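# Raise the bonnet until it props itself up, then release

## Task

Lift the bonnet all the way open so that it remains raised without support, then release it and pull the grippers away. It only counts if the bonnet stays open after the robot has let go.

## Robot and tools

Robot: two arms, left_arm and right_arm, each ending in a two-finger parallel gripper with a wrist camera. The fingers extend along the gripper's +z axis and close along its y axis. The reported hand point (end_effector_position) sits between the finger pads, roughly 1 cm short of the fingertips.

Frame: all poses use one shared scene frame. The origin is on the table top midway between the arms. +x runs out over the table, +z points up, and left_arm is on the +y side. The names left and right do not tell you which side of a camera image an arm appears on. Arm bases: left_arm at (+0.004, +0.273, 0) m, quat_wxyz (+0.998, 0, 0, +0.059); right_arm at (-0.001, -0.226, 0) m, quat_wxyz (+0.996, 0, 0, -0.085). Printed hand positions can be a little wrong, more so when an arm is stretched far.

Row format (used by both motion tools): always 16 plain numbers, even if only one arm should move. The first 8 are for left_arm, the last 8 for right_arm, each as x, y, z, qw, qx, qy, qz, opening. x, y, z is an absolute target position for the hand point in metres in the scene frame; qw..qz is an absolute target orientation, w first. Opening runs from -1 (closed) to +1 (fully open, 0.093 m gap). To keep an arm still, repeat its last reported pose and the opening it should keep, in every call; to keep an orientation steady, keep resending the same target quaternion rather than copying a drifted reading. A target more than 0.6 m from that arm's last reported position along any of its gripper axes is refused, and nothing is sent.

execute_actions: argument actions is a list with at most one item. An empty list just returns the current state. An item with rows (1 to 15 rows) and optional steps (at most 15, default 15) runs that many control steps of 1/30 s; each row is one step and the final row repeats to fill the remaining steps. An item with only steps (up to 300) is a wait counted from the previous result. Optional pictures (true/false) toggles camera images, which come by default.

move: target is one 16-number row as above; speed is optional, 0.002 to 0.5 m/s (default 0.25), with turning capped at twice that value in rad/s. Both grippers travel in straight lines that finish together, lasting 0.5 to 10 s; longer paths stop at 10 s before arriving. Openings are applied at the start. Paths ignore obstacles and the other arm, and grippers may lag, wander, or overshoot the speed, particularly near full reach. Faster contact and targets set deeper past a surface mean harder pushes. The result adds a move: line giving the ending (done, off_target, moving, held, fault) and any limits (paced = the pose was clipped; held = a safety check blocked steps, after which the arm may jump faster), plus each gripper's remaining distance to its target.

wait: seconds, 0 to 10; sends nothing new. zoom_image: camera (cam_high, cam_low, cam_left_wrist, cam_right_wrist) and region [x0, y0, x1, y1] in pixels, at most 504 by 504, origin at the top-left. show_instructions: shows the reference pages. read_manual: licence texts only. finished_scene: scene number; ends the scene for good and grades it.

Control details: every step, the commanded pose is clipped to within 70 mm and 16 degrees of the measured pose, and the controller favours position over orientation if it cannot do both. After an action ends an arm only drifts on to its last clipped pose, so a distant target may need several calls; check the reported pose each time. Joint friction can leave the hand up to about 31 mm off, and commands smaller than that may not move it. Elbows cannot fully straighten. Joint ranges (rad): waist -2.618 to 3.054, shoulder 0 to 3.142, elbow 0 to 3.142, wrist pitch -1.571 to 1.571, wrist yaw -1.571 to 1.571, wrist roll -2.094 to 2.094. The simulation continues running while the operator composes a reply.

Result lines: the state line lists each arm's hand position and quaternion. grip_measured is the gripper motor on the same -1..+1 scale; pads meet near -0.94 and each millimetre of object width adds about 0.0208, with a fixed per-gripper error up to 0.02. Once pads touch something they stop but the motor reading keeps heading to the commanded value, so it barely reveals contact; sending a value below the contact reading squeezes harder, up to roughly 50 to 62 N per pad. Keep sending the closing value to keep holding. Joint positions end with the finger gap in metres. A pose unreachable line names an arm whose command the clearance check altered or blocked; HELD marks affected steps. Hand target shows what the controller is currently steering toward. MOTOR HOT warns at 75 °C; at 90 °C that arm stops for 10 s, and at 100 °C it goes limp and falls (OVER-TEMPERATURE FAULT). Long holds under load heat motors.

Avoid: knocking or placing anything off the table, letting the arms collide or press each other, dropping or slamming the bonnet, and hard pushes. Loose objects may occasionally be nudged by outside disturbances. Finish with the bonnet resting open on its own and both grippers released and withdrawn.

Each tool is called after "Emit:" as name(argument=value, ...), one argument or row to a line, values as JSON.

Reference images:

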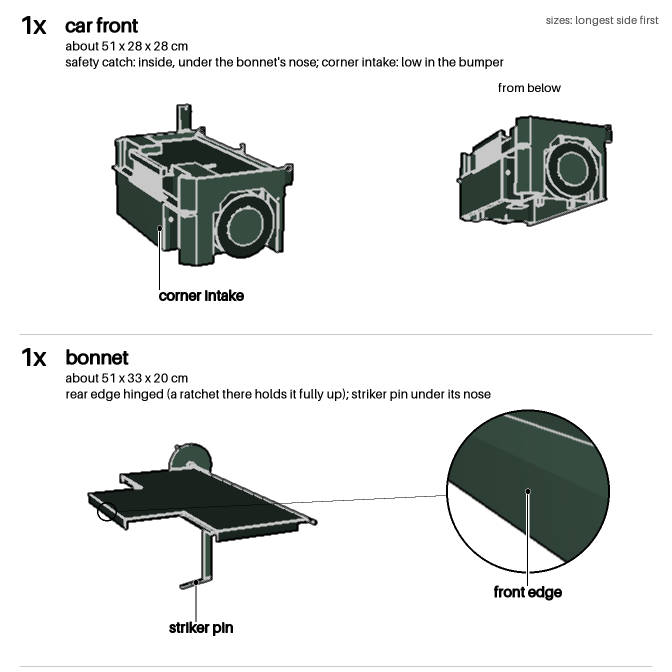

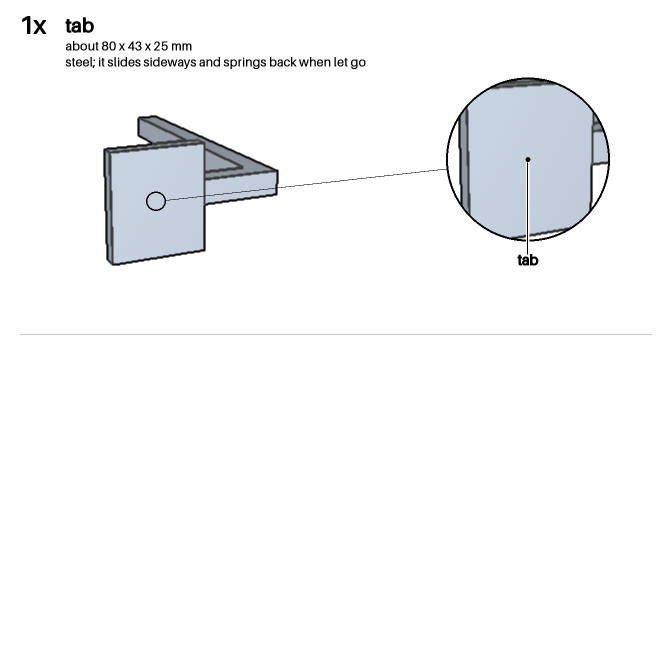

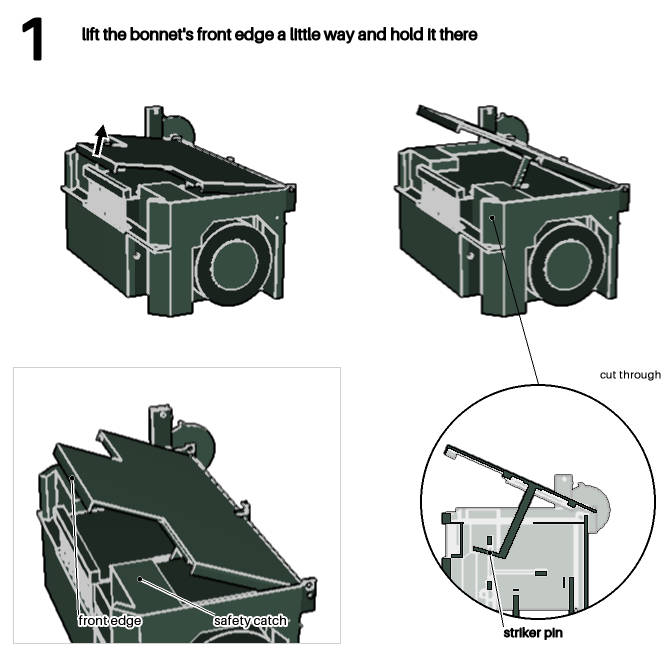

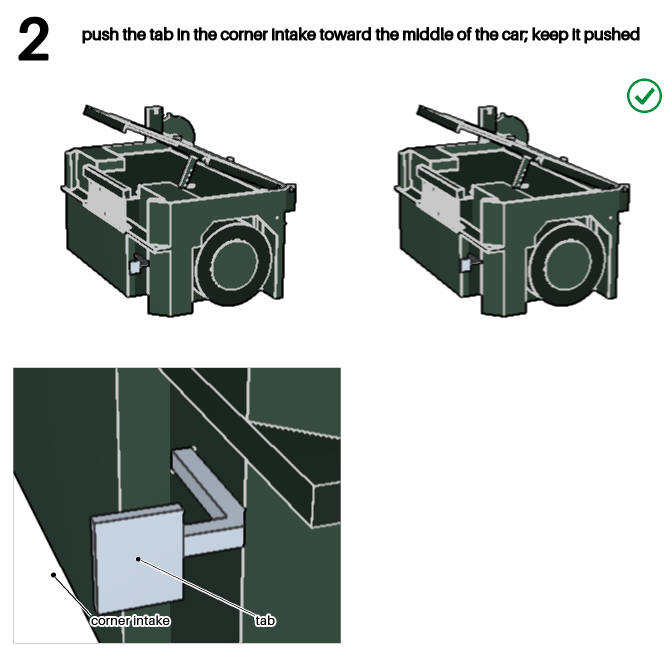

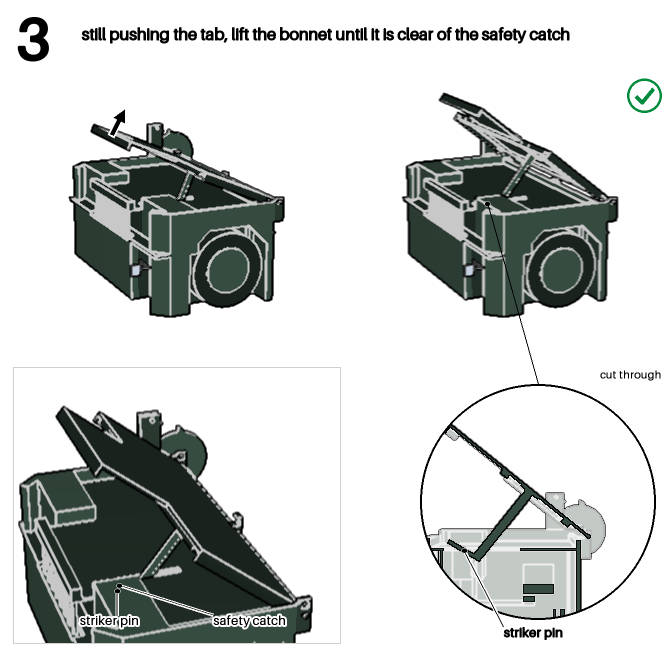

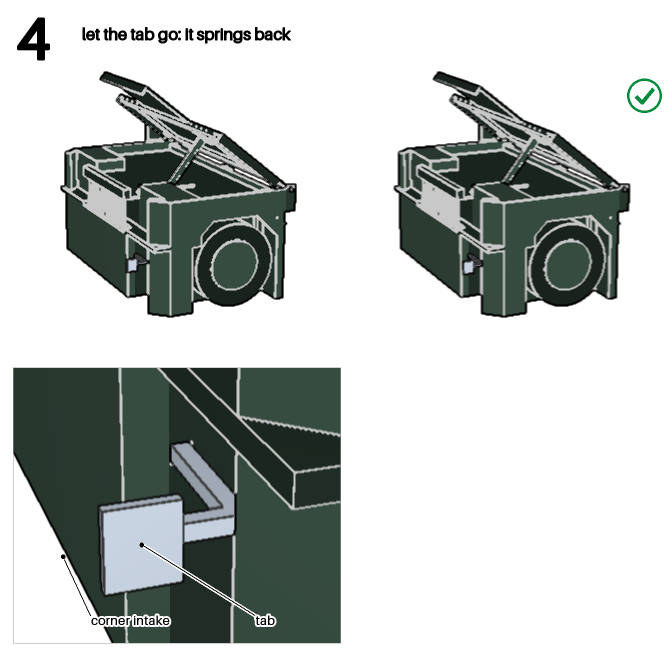

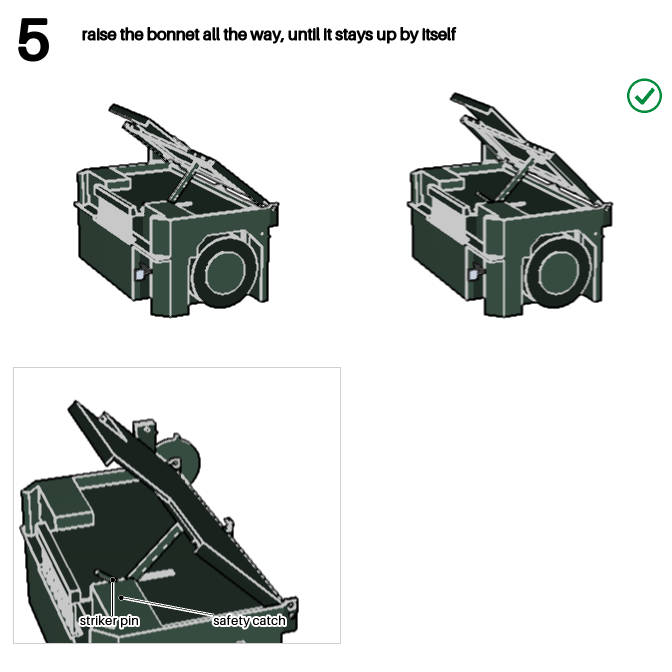

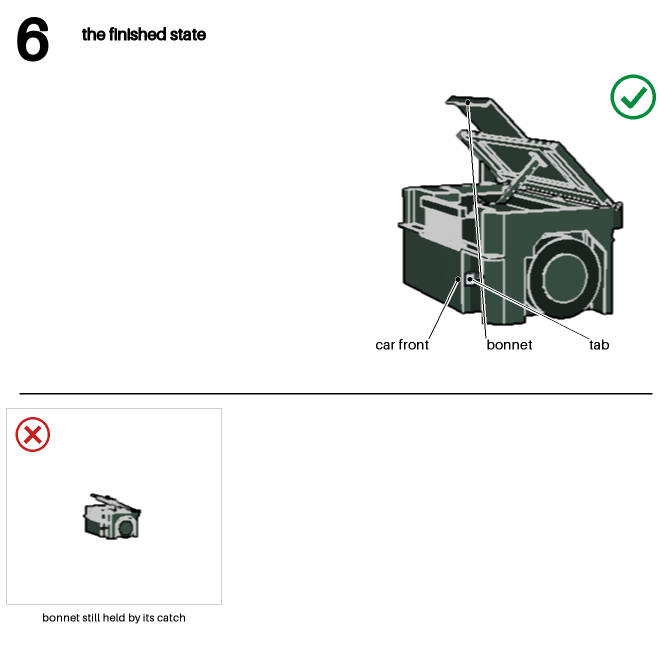

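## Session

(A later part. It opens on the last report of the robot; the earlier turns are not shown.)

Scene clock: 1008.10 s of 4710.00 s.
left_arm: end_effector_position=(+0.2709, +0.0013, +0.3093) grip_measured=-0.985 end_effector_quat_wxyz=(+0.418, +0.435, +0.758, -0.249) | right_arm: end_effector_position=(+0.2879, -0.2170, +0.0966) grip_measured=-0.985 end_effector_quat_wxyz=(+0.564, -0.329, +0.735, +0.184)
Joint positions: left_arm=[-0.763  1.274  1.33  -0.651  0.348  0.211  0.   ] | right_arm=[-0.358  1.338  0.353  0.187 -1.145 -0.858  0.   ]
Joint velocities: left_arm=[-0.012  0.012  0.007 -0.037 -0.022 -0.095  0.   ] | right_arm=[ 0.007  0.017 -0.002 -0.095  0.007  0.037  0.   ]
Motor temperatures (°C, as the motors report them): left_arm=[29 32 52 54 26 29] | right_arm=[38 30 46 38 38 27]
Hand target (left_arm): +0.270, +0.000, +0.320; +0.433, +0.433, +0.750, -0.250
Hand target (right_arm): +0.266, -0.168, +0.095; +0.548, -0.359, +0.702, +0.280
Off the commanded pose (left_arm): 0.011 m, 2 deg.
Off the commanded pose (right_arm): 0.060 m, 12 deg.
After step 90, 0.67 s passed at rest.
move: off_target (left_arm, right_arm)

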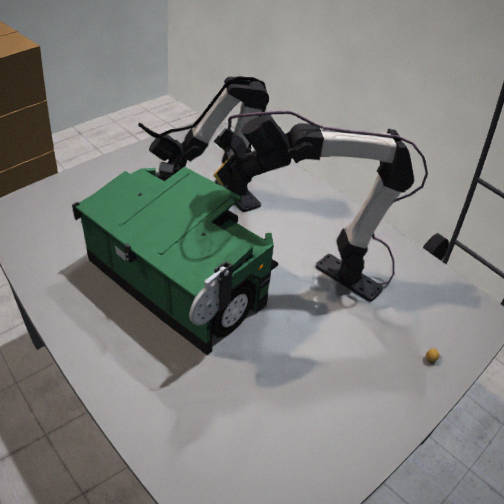

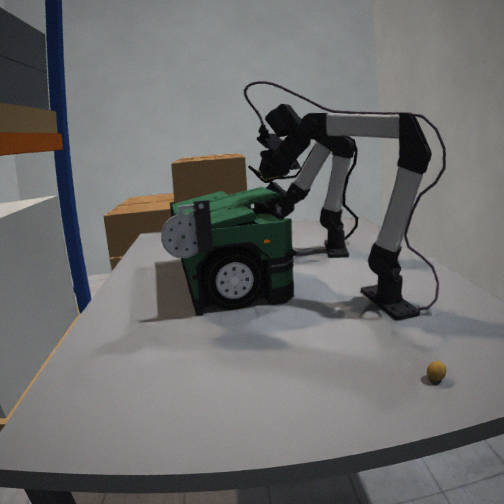

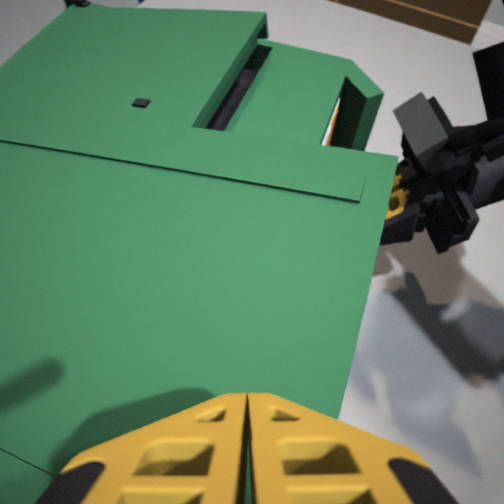

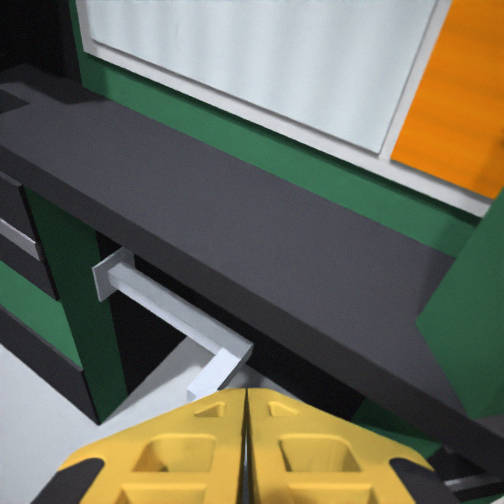

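Emit:
move(
  target=[0.20,0.05,0.31,0.6,0.35,0.66,-0.26,-1,0.275,-0.232,0.095,0.552,-0.335,0.719,0.258,-1],
  speed=0.08,
)

Emit:
move(
  target=[0.20,0.045,0.235,0.728,0.253,0.579,-0.267,-1,0.275,-0.232,0.095,0.552,-0.335,0.719,0.258,-1],
  speed=0.08,
)

Emit:
move(
  target=[0.24,0.032,0.24,0.728,0.253,0.579,-0.267,-1,0.275,-0.232,0.095,0.552,-0.335,0.719,0.258,-1],
  speed=0.04,
)

Scene clock: 1019.90 s of 4710.00 s.
left_arm: end_effector_position=(+0.2006, +0.0514, +0.3103) grip_measured=-0.985 end_effector_quat_wxyz=(+0.597, +0.354, +0.671, -0.262) | right_arm: end_effector_position=(+0.2727, -0.2280, +0.0915) grip_measured=-0.985 end_effector_quat_wxyz=(+0.548, -0.336, +0.723, +0.254)
Joint positions: left_arm=[-0.898  0.677  0.71  -0.186  0.119  0.091  0.   ] | right_arm=[-0.47   1.52   0.552 -0.388 -1.291 -1.349  0.   ]
Joint velocities: left_arm=[-0.007  0.002 -0.007  0.037 -0.066  0.007  0.   ] | right_arm=[ 0.007 -0.002 -0.002 -0.066 -0.037 -0.095  0.   ]
Motor temperatures (°C, as the motors report them): left_arm=[29 32 51 54 26 29] | right_arm=[40 30 46 37 38 27]
Hand target (left_arm): +0.198, +0.052, +0.312; +0.604, +0.350, +0.665, -0.266
Hand target (right_arm): +0.276, -0.233, +0.094; +0.553, -0.332, +0.720, +0.255
Off the commanded pose (left_arm): 0.002 m, 1 deg.
Off the commanded pose (right_arm): 0.006 m, 1 deg.
After step 90, 5.53 s passed at rest.
move: done

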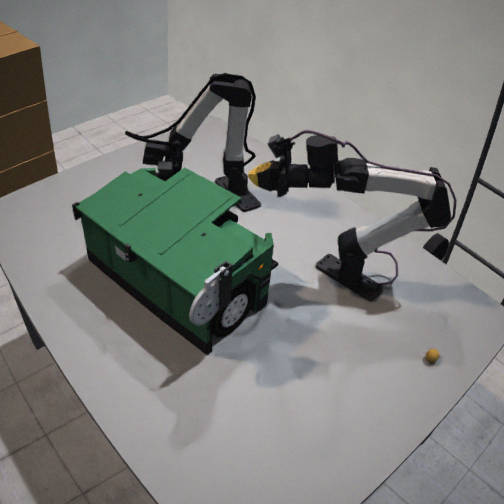

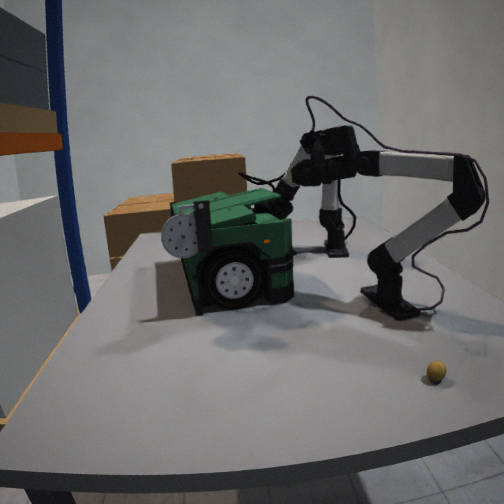

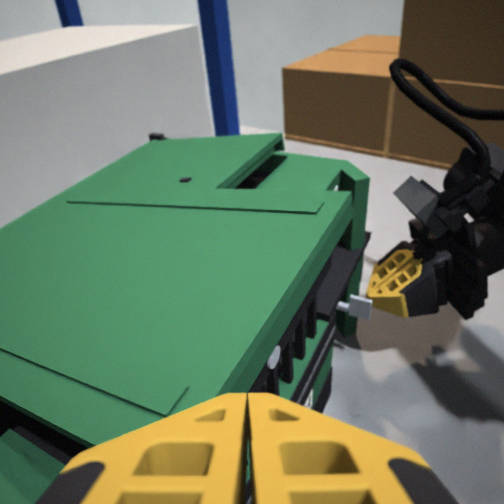

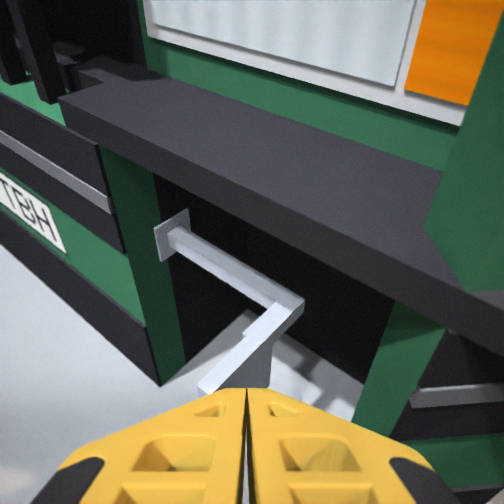

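Scene clock: 1023.03 s of 4710.00 s.
left_arm: end_effector_position=(+0.2015, +0.0456, +0.2423) grip_measured=-0.985 end_effector_quat_wxyz=(+0.729, +0.246, +0.577, -0.274) | right_arm: end_effector_position=(+0.2704, -0.2263, +0.0911) grip_measured=-0.985 end_effector_quat_wxyz=(+0.547, -0.338, +0.722, +0.257)
Joint positions: left_arm=[-1.088  0.841  0.105  0.955 -0.201  0.087  0.   ] | right_arm=[-0.47   1.52   0.552 -0.412 -1.292 -1.373  0.   ]
Joint velocities: left_arm=[-0.012  0.007 -0.007 -0.022  0.022 -0.007  0.   ] | right_arm=[ 0.002 -0.022  0.007 -0.037  0.007  0.007  0.   ]
Motor temperatures (°C, as the motors report them): left_arm=[29 32 51 54 26 29] | right_arm=[39 30 46 37 38 27]
Hand target (left_arm): +0.200, +0.045, +0.235; +0.726, +0.251, +0.580, -0.271
Hand target (right_arm): +0.275, -0.232, +0.095; +0.552, -0.334, +0.719, +0.257
Off the commanded pose (left_arm): 0.007 m, 1 deg.
Off the commanded pose (right_arm): 0.008 m, 1 deg.
move: done

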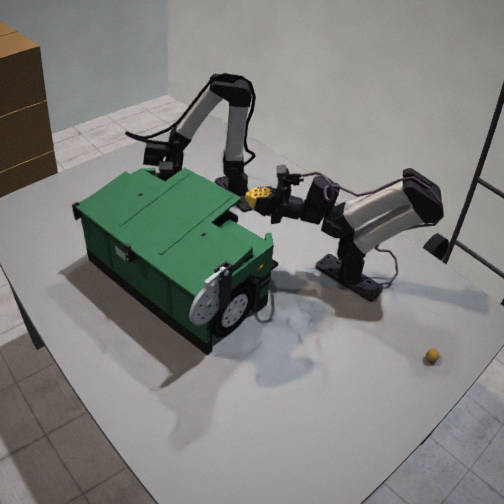

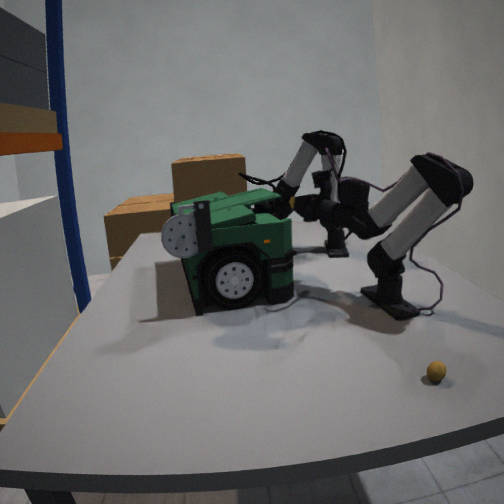

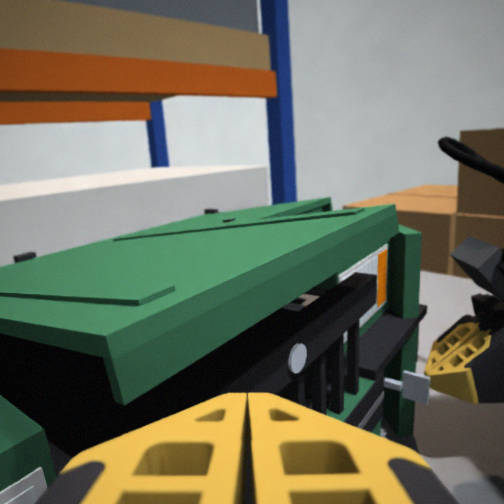

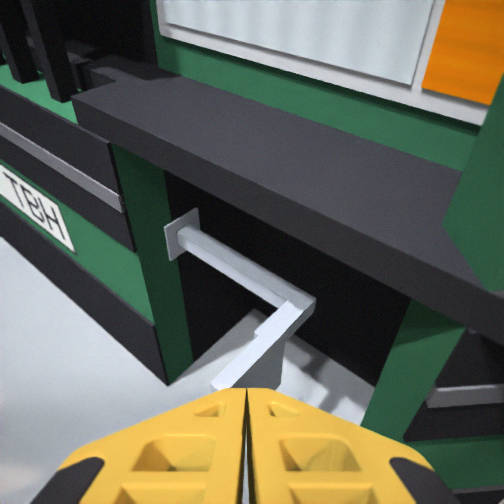

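Scene clock: 1024.47 s of 4710.00 s.
left_arm: end_effector_position=(+0.2363, +0.0335, +0.2268) grip_measured=-0.985 end_effector_quat_wxyz=(+0.718, +0.262, +0.590, -0.258) | right_arm: end_effector_position=(+0.2704, -0.2263, +0.0911) grip_measured=-0.985 end_effector_quat_wxyz=(+0.547, -0.338, +0.722, +0.257)
Joint positions: left_arm=[-0.958  1.109  0.165  1.11  -0.075  0.085  0.   ] | right_arm=[-0.47   1.52   0.552 -0.412 -1.292 -1.373  0.   ]
Joint velocities: left_arm=[ 0.002  0.017 -0.012  0.022 -0.007  0.037  0.   ] | right_arm=[ 0.012 -0.017 -0.002  0.022  0.007  0.022  0.   ]
Motor temperatures (°C, as the motors report them): left_arm=[29 32 51 54 26 29] | right_arm=[39 30 46 37 38 27]
Hand target (left_arm): +0.240, +0.032, +0.240; +0.728, +0.254, +0.578, -0.266
Hand target (right_arm): +0.275, -0.232, +0.095; +0.552, -0.334, +0.719, +0.257
Off the commanded pose (left_arm): 0.014 m, 2 deg.
Off the commanded pose (right_arm): 0.008 m, 1 deg.
move: off_target (left_arm)

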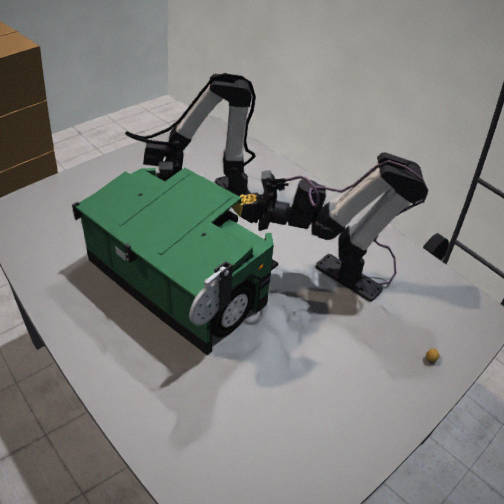

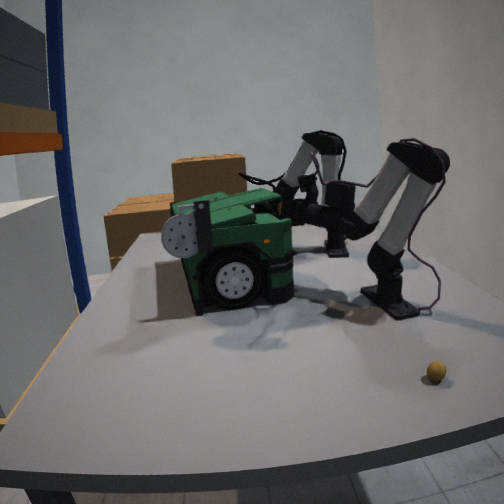

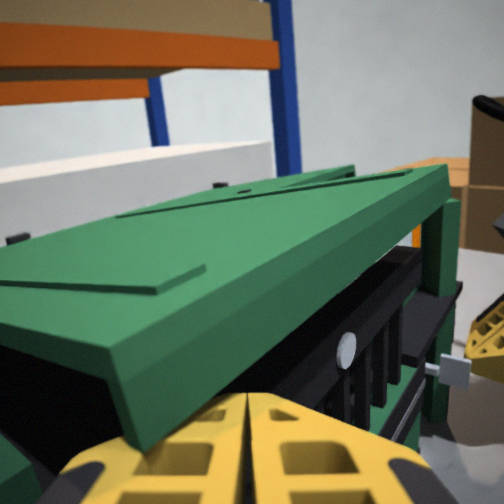

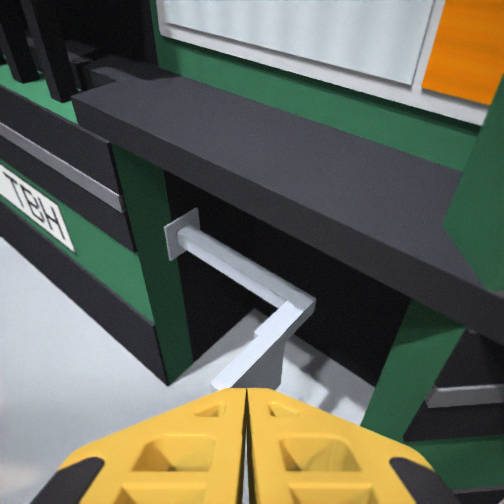

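Emit:
move(
  target=[0.262,0.015,0.245,0.728,0.253,0.579,-0.267,-1,0.275,-0.232,0.095,0.552,-0.335,0.719,0.258,-1],
  speed=0.04,
)

Emit:
move(
  target=[0.27,0.012,0.30,0.728,0.253,0.579,-0.267,-1,0.275,-0.232,0.095,0.552,-0.335,0.719,0.258,-1],
  speed=0.03,
)

Scene clock: 1032.40 s of 4710.00 s.
left_arm: end_effector_position=(+0.2415, +0.0112, +0.2210) grip_measured=-0.985 end_effector_quat_wxyz=(+0.699, +0.287, +0.591, -0.282) | right_arm: end_effector_position=(+0.2704, -0.2263, +0.0911) grip_measured=-0.985 end_effector_quat_wxyz=(+0.547, -0.338, +0.722, +0.256)
Joint positions: left_arm=[-0.953  1.227  0.224  1.141  0.003  0.068  0.   ] | right_arm=[-0.47   1.52   0.552 -0.412 -1.292 -1.373  0.   ]
Joint velocities: left_arm=[ 0.007  0.017  0.017  0.037  0.066 -0.007  0.   ] | right_arm=[ 0.002  0.002 -0.012  0.022 -0.037  0.037  0.   ]
Motor temperatures (°C, as the motors report them): left_arm=[29 32 51 55 26 29] | right_arm=[38 30 46 36 37 27]
Hand target (left_arm): +0.260, +0.017, +0.244; +0.727, +0.254, +0.579, -0.267
Hand target (right_arm): +0.275, -0.232, +0.095; +0.552, -0.334, +0.719, +0.257
Off the commanded pose (left_arm): 0.032 m, 6 deg.
Off the commanded pose (right_arm): 0.008 m, 1 deg.
After step 90, 3.77 s passed at rest.
move: off_target (left_arm)

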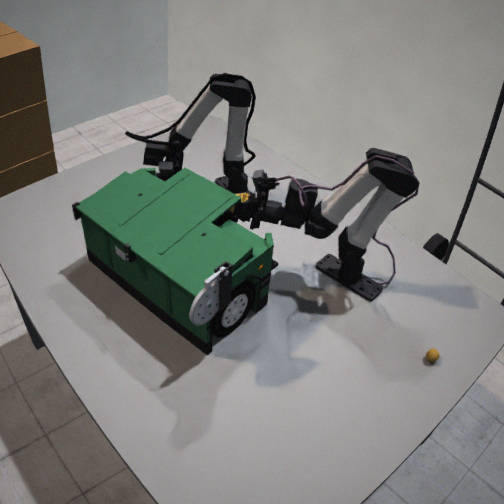

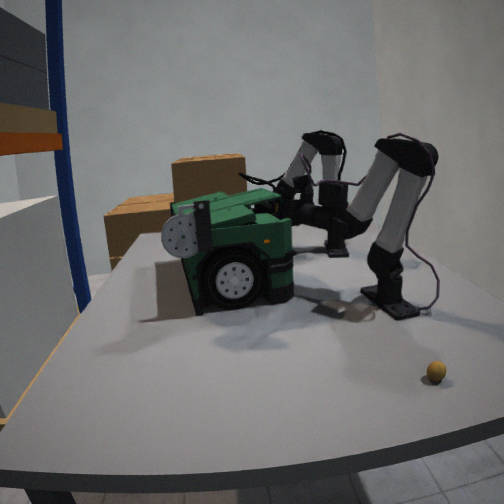

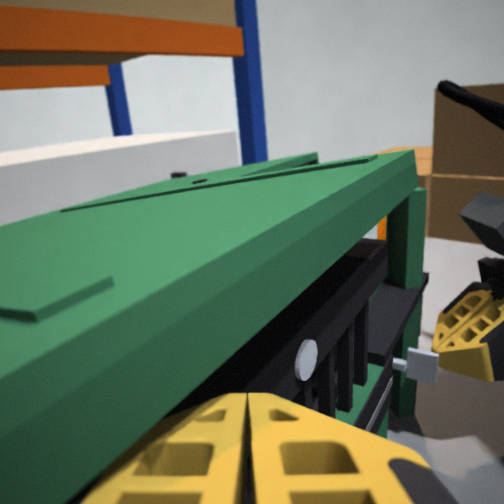

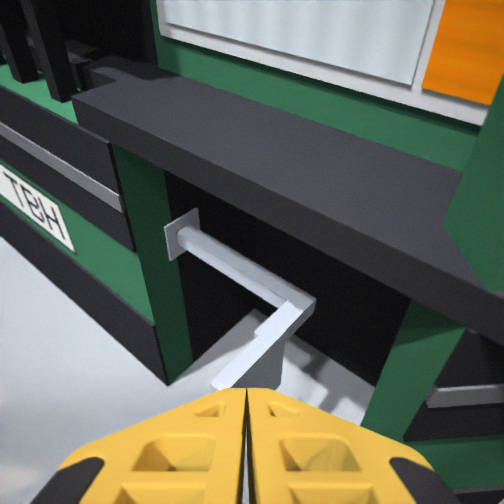

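Scene clock: 1035.47 s of 4710.00 s.
left_arm: end_effector_position=(+0.2437, +0.0080, +0.2138) grip_measured=-0.985 end_effector_quat_wxyz=(+0.633, +0.318, +0.654, -0.265) | right_arm: end_effector_position=(+0.2704, -0.2263, +0.0911) grip_measured=-0.985 end_effector_quat_wxyz=(+0.547, -0.338, +0.722, +0.256)
Joint positions: left_arm=[-0.945  1.062  0.343  0.66   0.023  0.057  0.   ] | right_arm=[-0.47   1.52   0.552 -0.412 -1.292 -1.373  0.   ]
Joint velocities: left_arm=[ 0.027 -0.007  0.012 -0.022  0.051  0.022  0.   ] | right_arm=[-0.012  0.002 -0.002  0.051 -0.066  0.022  0.   ]
Motor temperatures (°C, as the motors report them): left_arm=[29 32 51 56 26 29] | right_arm=[38 30 46 36 37 27]
Hand target (left_arm): +0.259, +0.021, +0.298; +0.726, +0.254, +0.581, -0.268
Hand target (right_arm): +0.275, -0.232, +0.095; +0.552, -0.334, +0.719, +0.257
Off the commanded pose (left_arm): 0.090 m, 16 deg; position clipped at the last step of the last action.
Off the commanded pose (right_arm): 0.008 m, 1 deg.
move: off_target (left_arm); limits=paced

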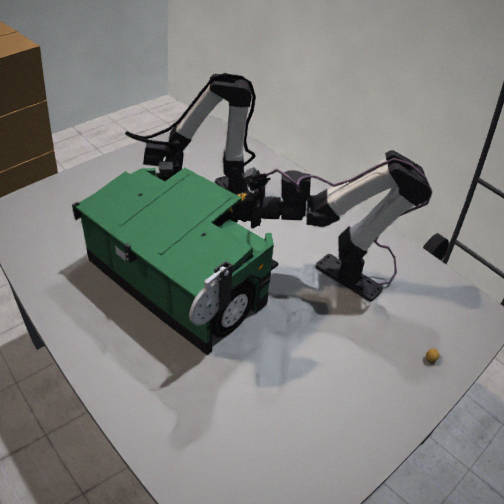

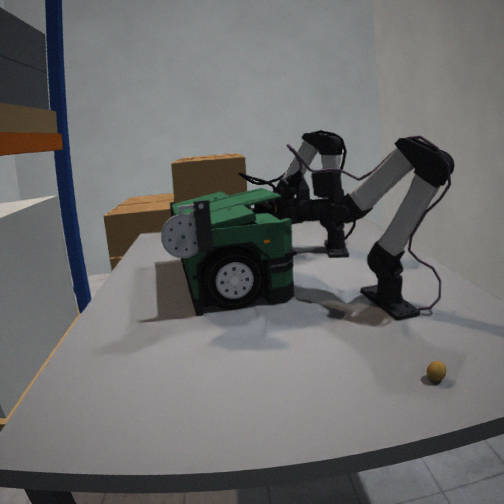

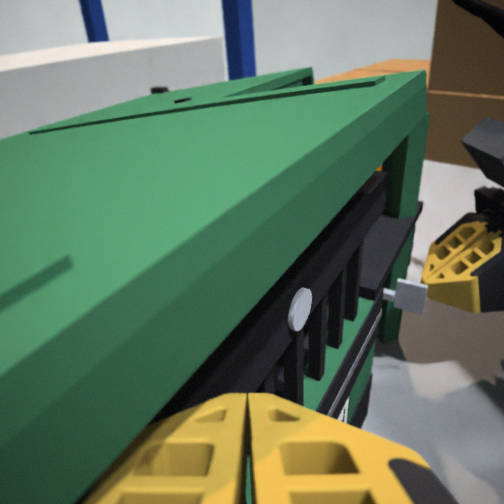

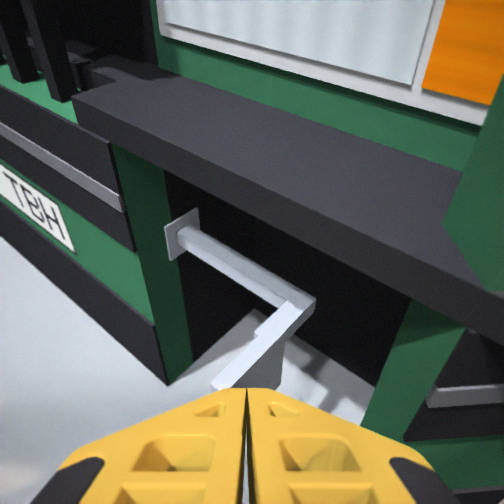

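Emit:
move(
  target=[0.225,0.03,0.222,0.728,0.253,0.579,-0.267,-1,0.275,-0.232,0.095,0.552,-0.335,0.719,0.258,-1],
  speed=0.04,
)

Emit:
move(
  target=[0.24,0.025,0.228,0.75,0.26,0.55,-0.26,-1,0.275,-0.232,0.095,0.552,-0.335,0.719,0.258,-1],
  speed=0.03,
)

Emit:
move(
  target=[0.243,0.025,0.28,0.75,0.26,0.55,-0.26,-1,0.275,-0.232,0.095,0.552,-0.335,0.719,0.258,-1],
  speed=0.03,
)

Scene clock: 1046.73 s of 4710.00 s.
left_arm: end_effector_position=(+0.2271, +0.0306, +0.2283) grip_measured=-0.985 end_effector_quat_wxyz=(+0.729, +0.248, +0.577, -0.272) | right_arm: end_effector_position=(+0.2704, -0.2263, +0.0911) grip_measured=-0.985 end_effector_quat_wxyz=(+0.547, -0.338, +0.722, +0.256)
Joint positions: left_arm=[-1.011  1.166  0.134  1.247 -0.127  0.076  0.   ] | right_arm=[-0.47   1.52   0.552 -0.412 -1.292 -1.373  0.   ]
Joint velocities: left_arm=[-0.022 -0.002  0.002  0.007 -0.051 -0.051  0.   ] | right_arm=[-0.012 -0.022  0.002 -0.007 -0.066  0.022  0.   ]
Motor temperatures (°C, as the motors report them): left_arm=[29 32 54 60 26 29] | right_arm=[37 30 46 35 37 27]
Hand target (left_arm): +0.224, +0.031, +0.221; +0.727, +0.252, +0.580, -0.269
Hand target (right_arm): +0.275, -0.232, +0.095; +0.552, -0.334, +0.719, +0.257
Off the commanded pose (left_arm): 0.007 m, 1 deg.
Off the commanded pose (right_arm): 0.008 m, 1 deg.
After step 90, 4.30 s passed at rest.
move: done

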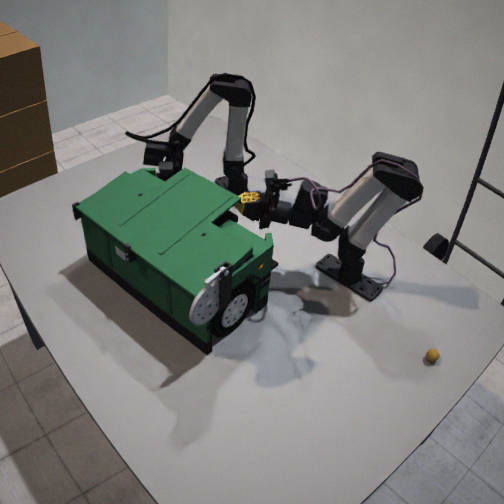

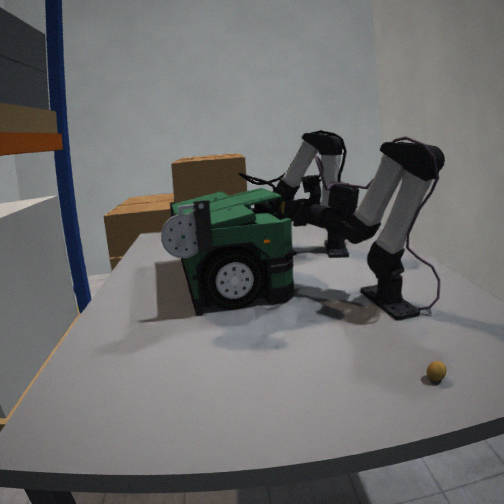

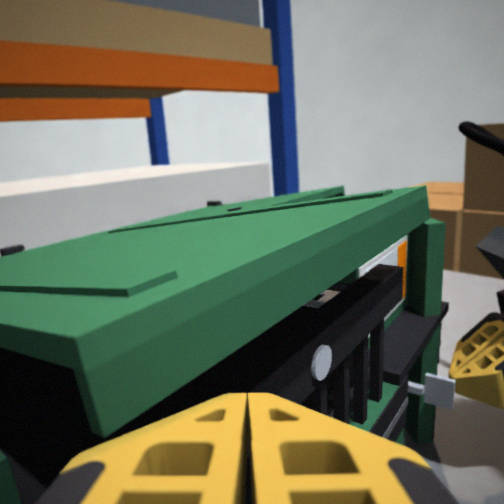

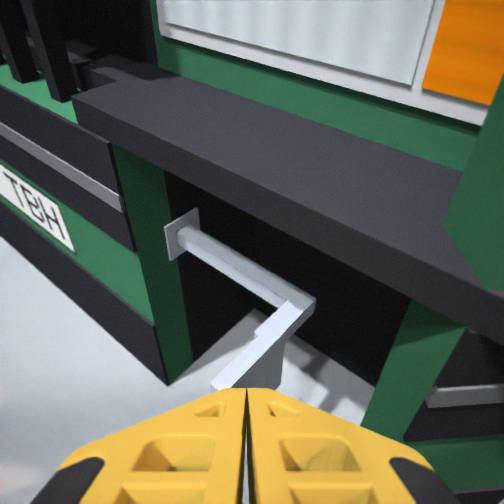

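Scene clock: 1048.47 s of 4710.00 s.
left_arm: end_effector_position=(+0.2361, +0.0263, +0.2192) grip_measured=-0.985 end_effector_quat_wxyz=(+0.740, +0.264, +0.561, -0.260) | right_arm: end_effector_position=(+0.2704, -0.2263, +0.0911) grip_measured=-0.985 end_effector_quat_wxyz=(+0.547, -0.338, +0.722, +0.256)
Joint positions: left_arm=[-0.973  1.341  0.134  1.442 -0.075  0.119  0.   ] | right_arm=[-0.47   1.52   0.552 -0.412 -1.292 -1.373  0.   ]
Joint velocities: left_arm=[-0.012  0.017 -0.007  0.051  0.007  0.007  0.   ] | right_arm=[ 0.017 -0.002  0.012 -0.081 -0.022  0.051  0.   ]
Motor temperatures (°C, as the motors report them): left_arm=[29 32 53 60 26 29] | right_arm=[37 30 46 35 37 27]
Hand target (left_arm): +0.240, +0.025, +0.227; +0.750, +0.261, +0.550, -0.260
Hand target (right_arm): +0.275, -0.232, +0.095; +0.552, -0.334, +0.719, +0.257
Off the commanded pose (left_arm): 0.010 m, 2 deg.
Off the commanded pose (right_arm): 0.008 m, 1 deg.
move: done

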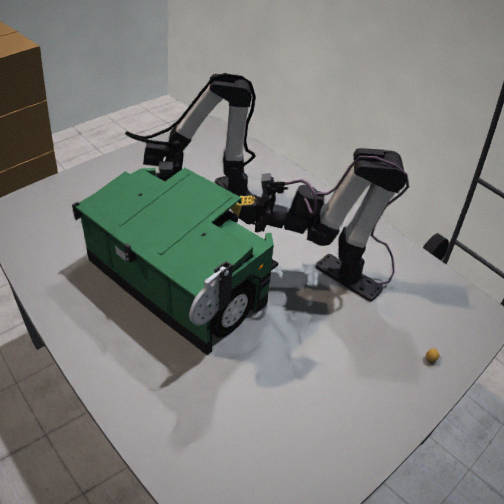

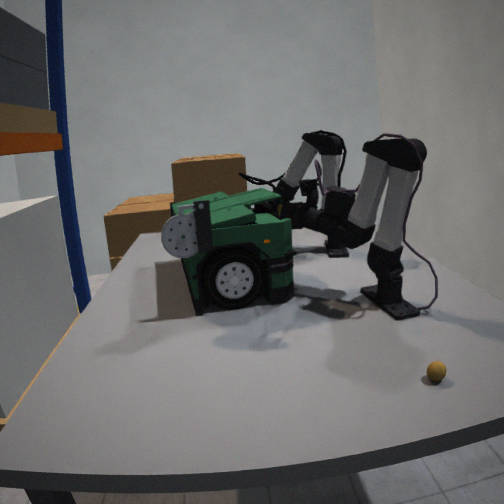

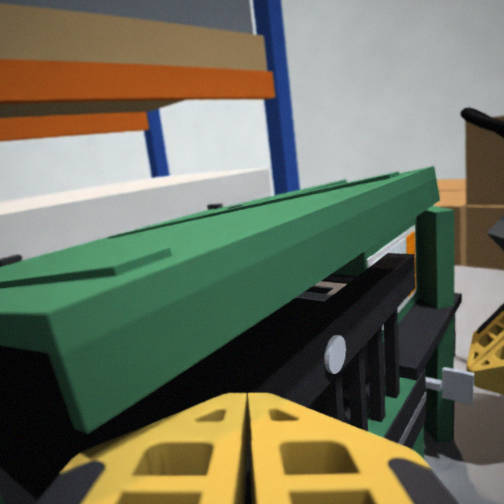

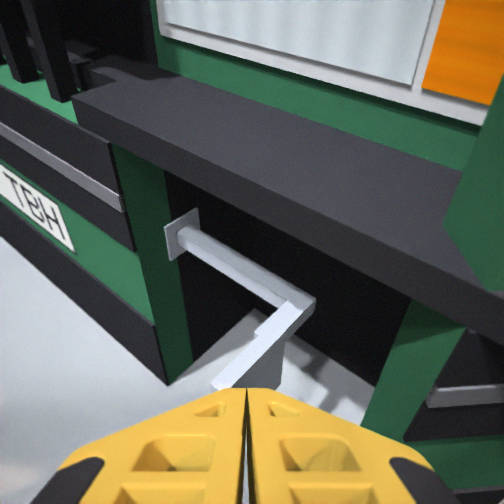

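Scene clock: 1050.73 s of 4710.00 s.
left_arm: end_effector_position=(+0.2390, +0.0252, +0.2237) grip_measured=-0.985 end_effector_quat_wxyz=(+0.698, +0.291, +0.608, -0.242) | right_arm: end_effector_position=(+0.2704, -0.2263, +0.0911) grip_measured=-0.985 end_effector_quat_wxyz=(+0.547, -0.338, +0.722, +0.256)
Joint positions: left_arm=[-0.964  1.066  0.224  0.932 -0.065  0.119  0.   ] | right_arm=[-0.47   1.52   0.552 -0.412 -1.292 -1.373  0.   ]
Joint velocities: left_arm=[ 0.007 -0.002 -0.007 -0.125  0.037 -0.007  0.   ] | right_arm=[ 0.007 -0.017 -0.002 -0.037 -0.007 -0.022  0.   ]
Motor temperatures (°C, as the motors report them): left_arm=[29 32 53 59 26 29] | right_arm=[37 30 46 35 36 27]
Hand target (left_arm): +0.239, +0.029, +0.279; +0.750, +0.261, +0.550, -0.259
Hand target (right_arm): +0.275, -0.232, +0.095; +0.552, -0.334, +0.719, +0.257
Off the commanded pose (left_arm): 0.056 m, 10 deg.
Off the commanded pose (right_arm): 0.008 m, 1 deg.
move: off_target (left_arm)

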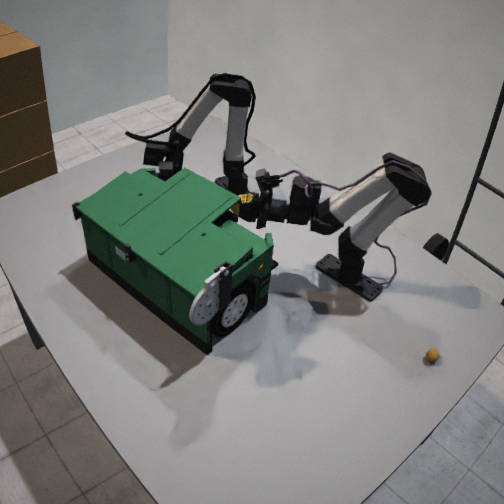

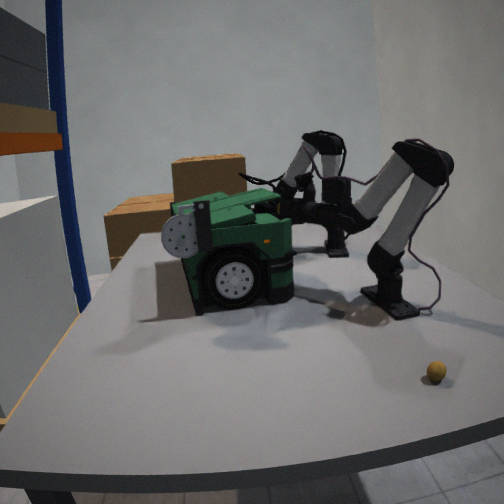

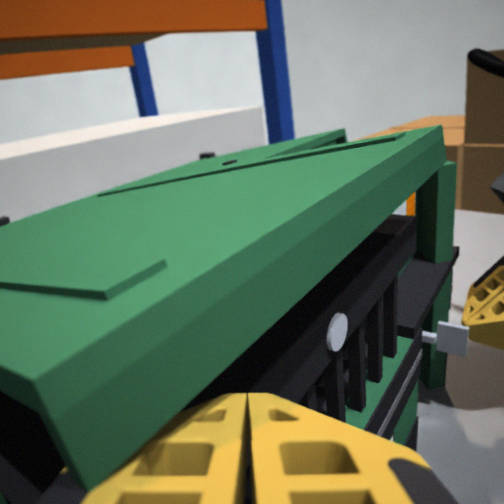

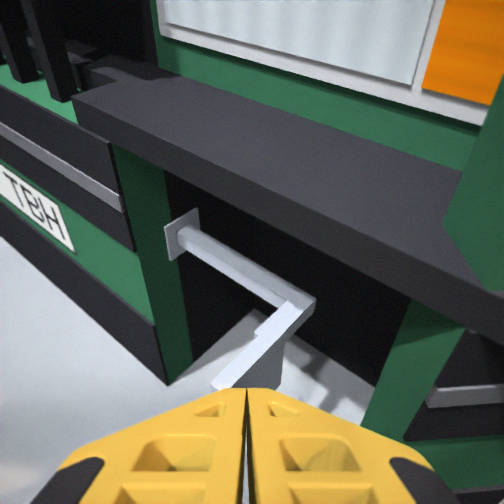

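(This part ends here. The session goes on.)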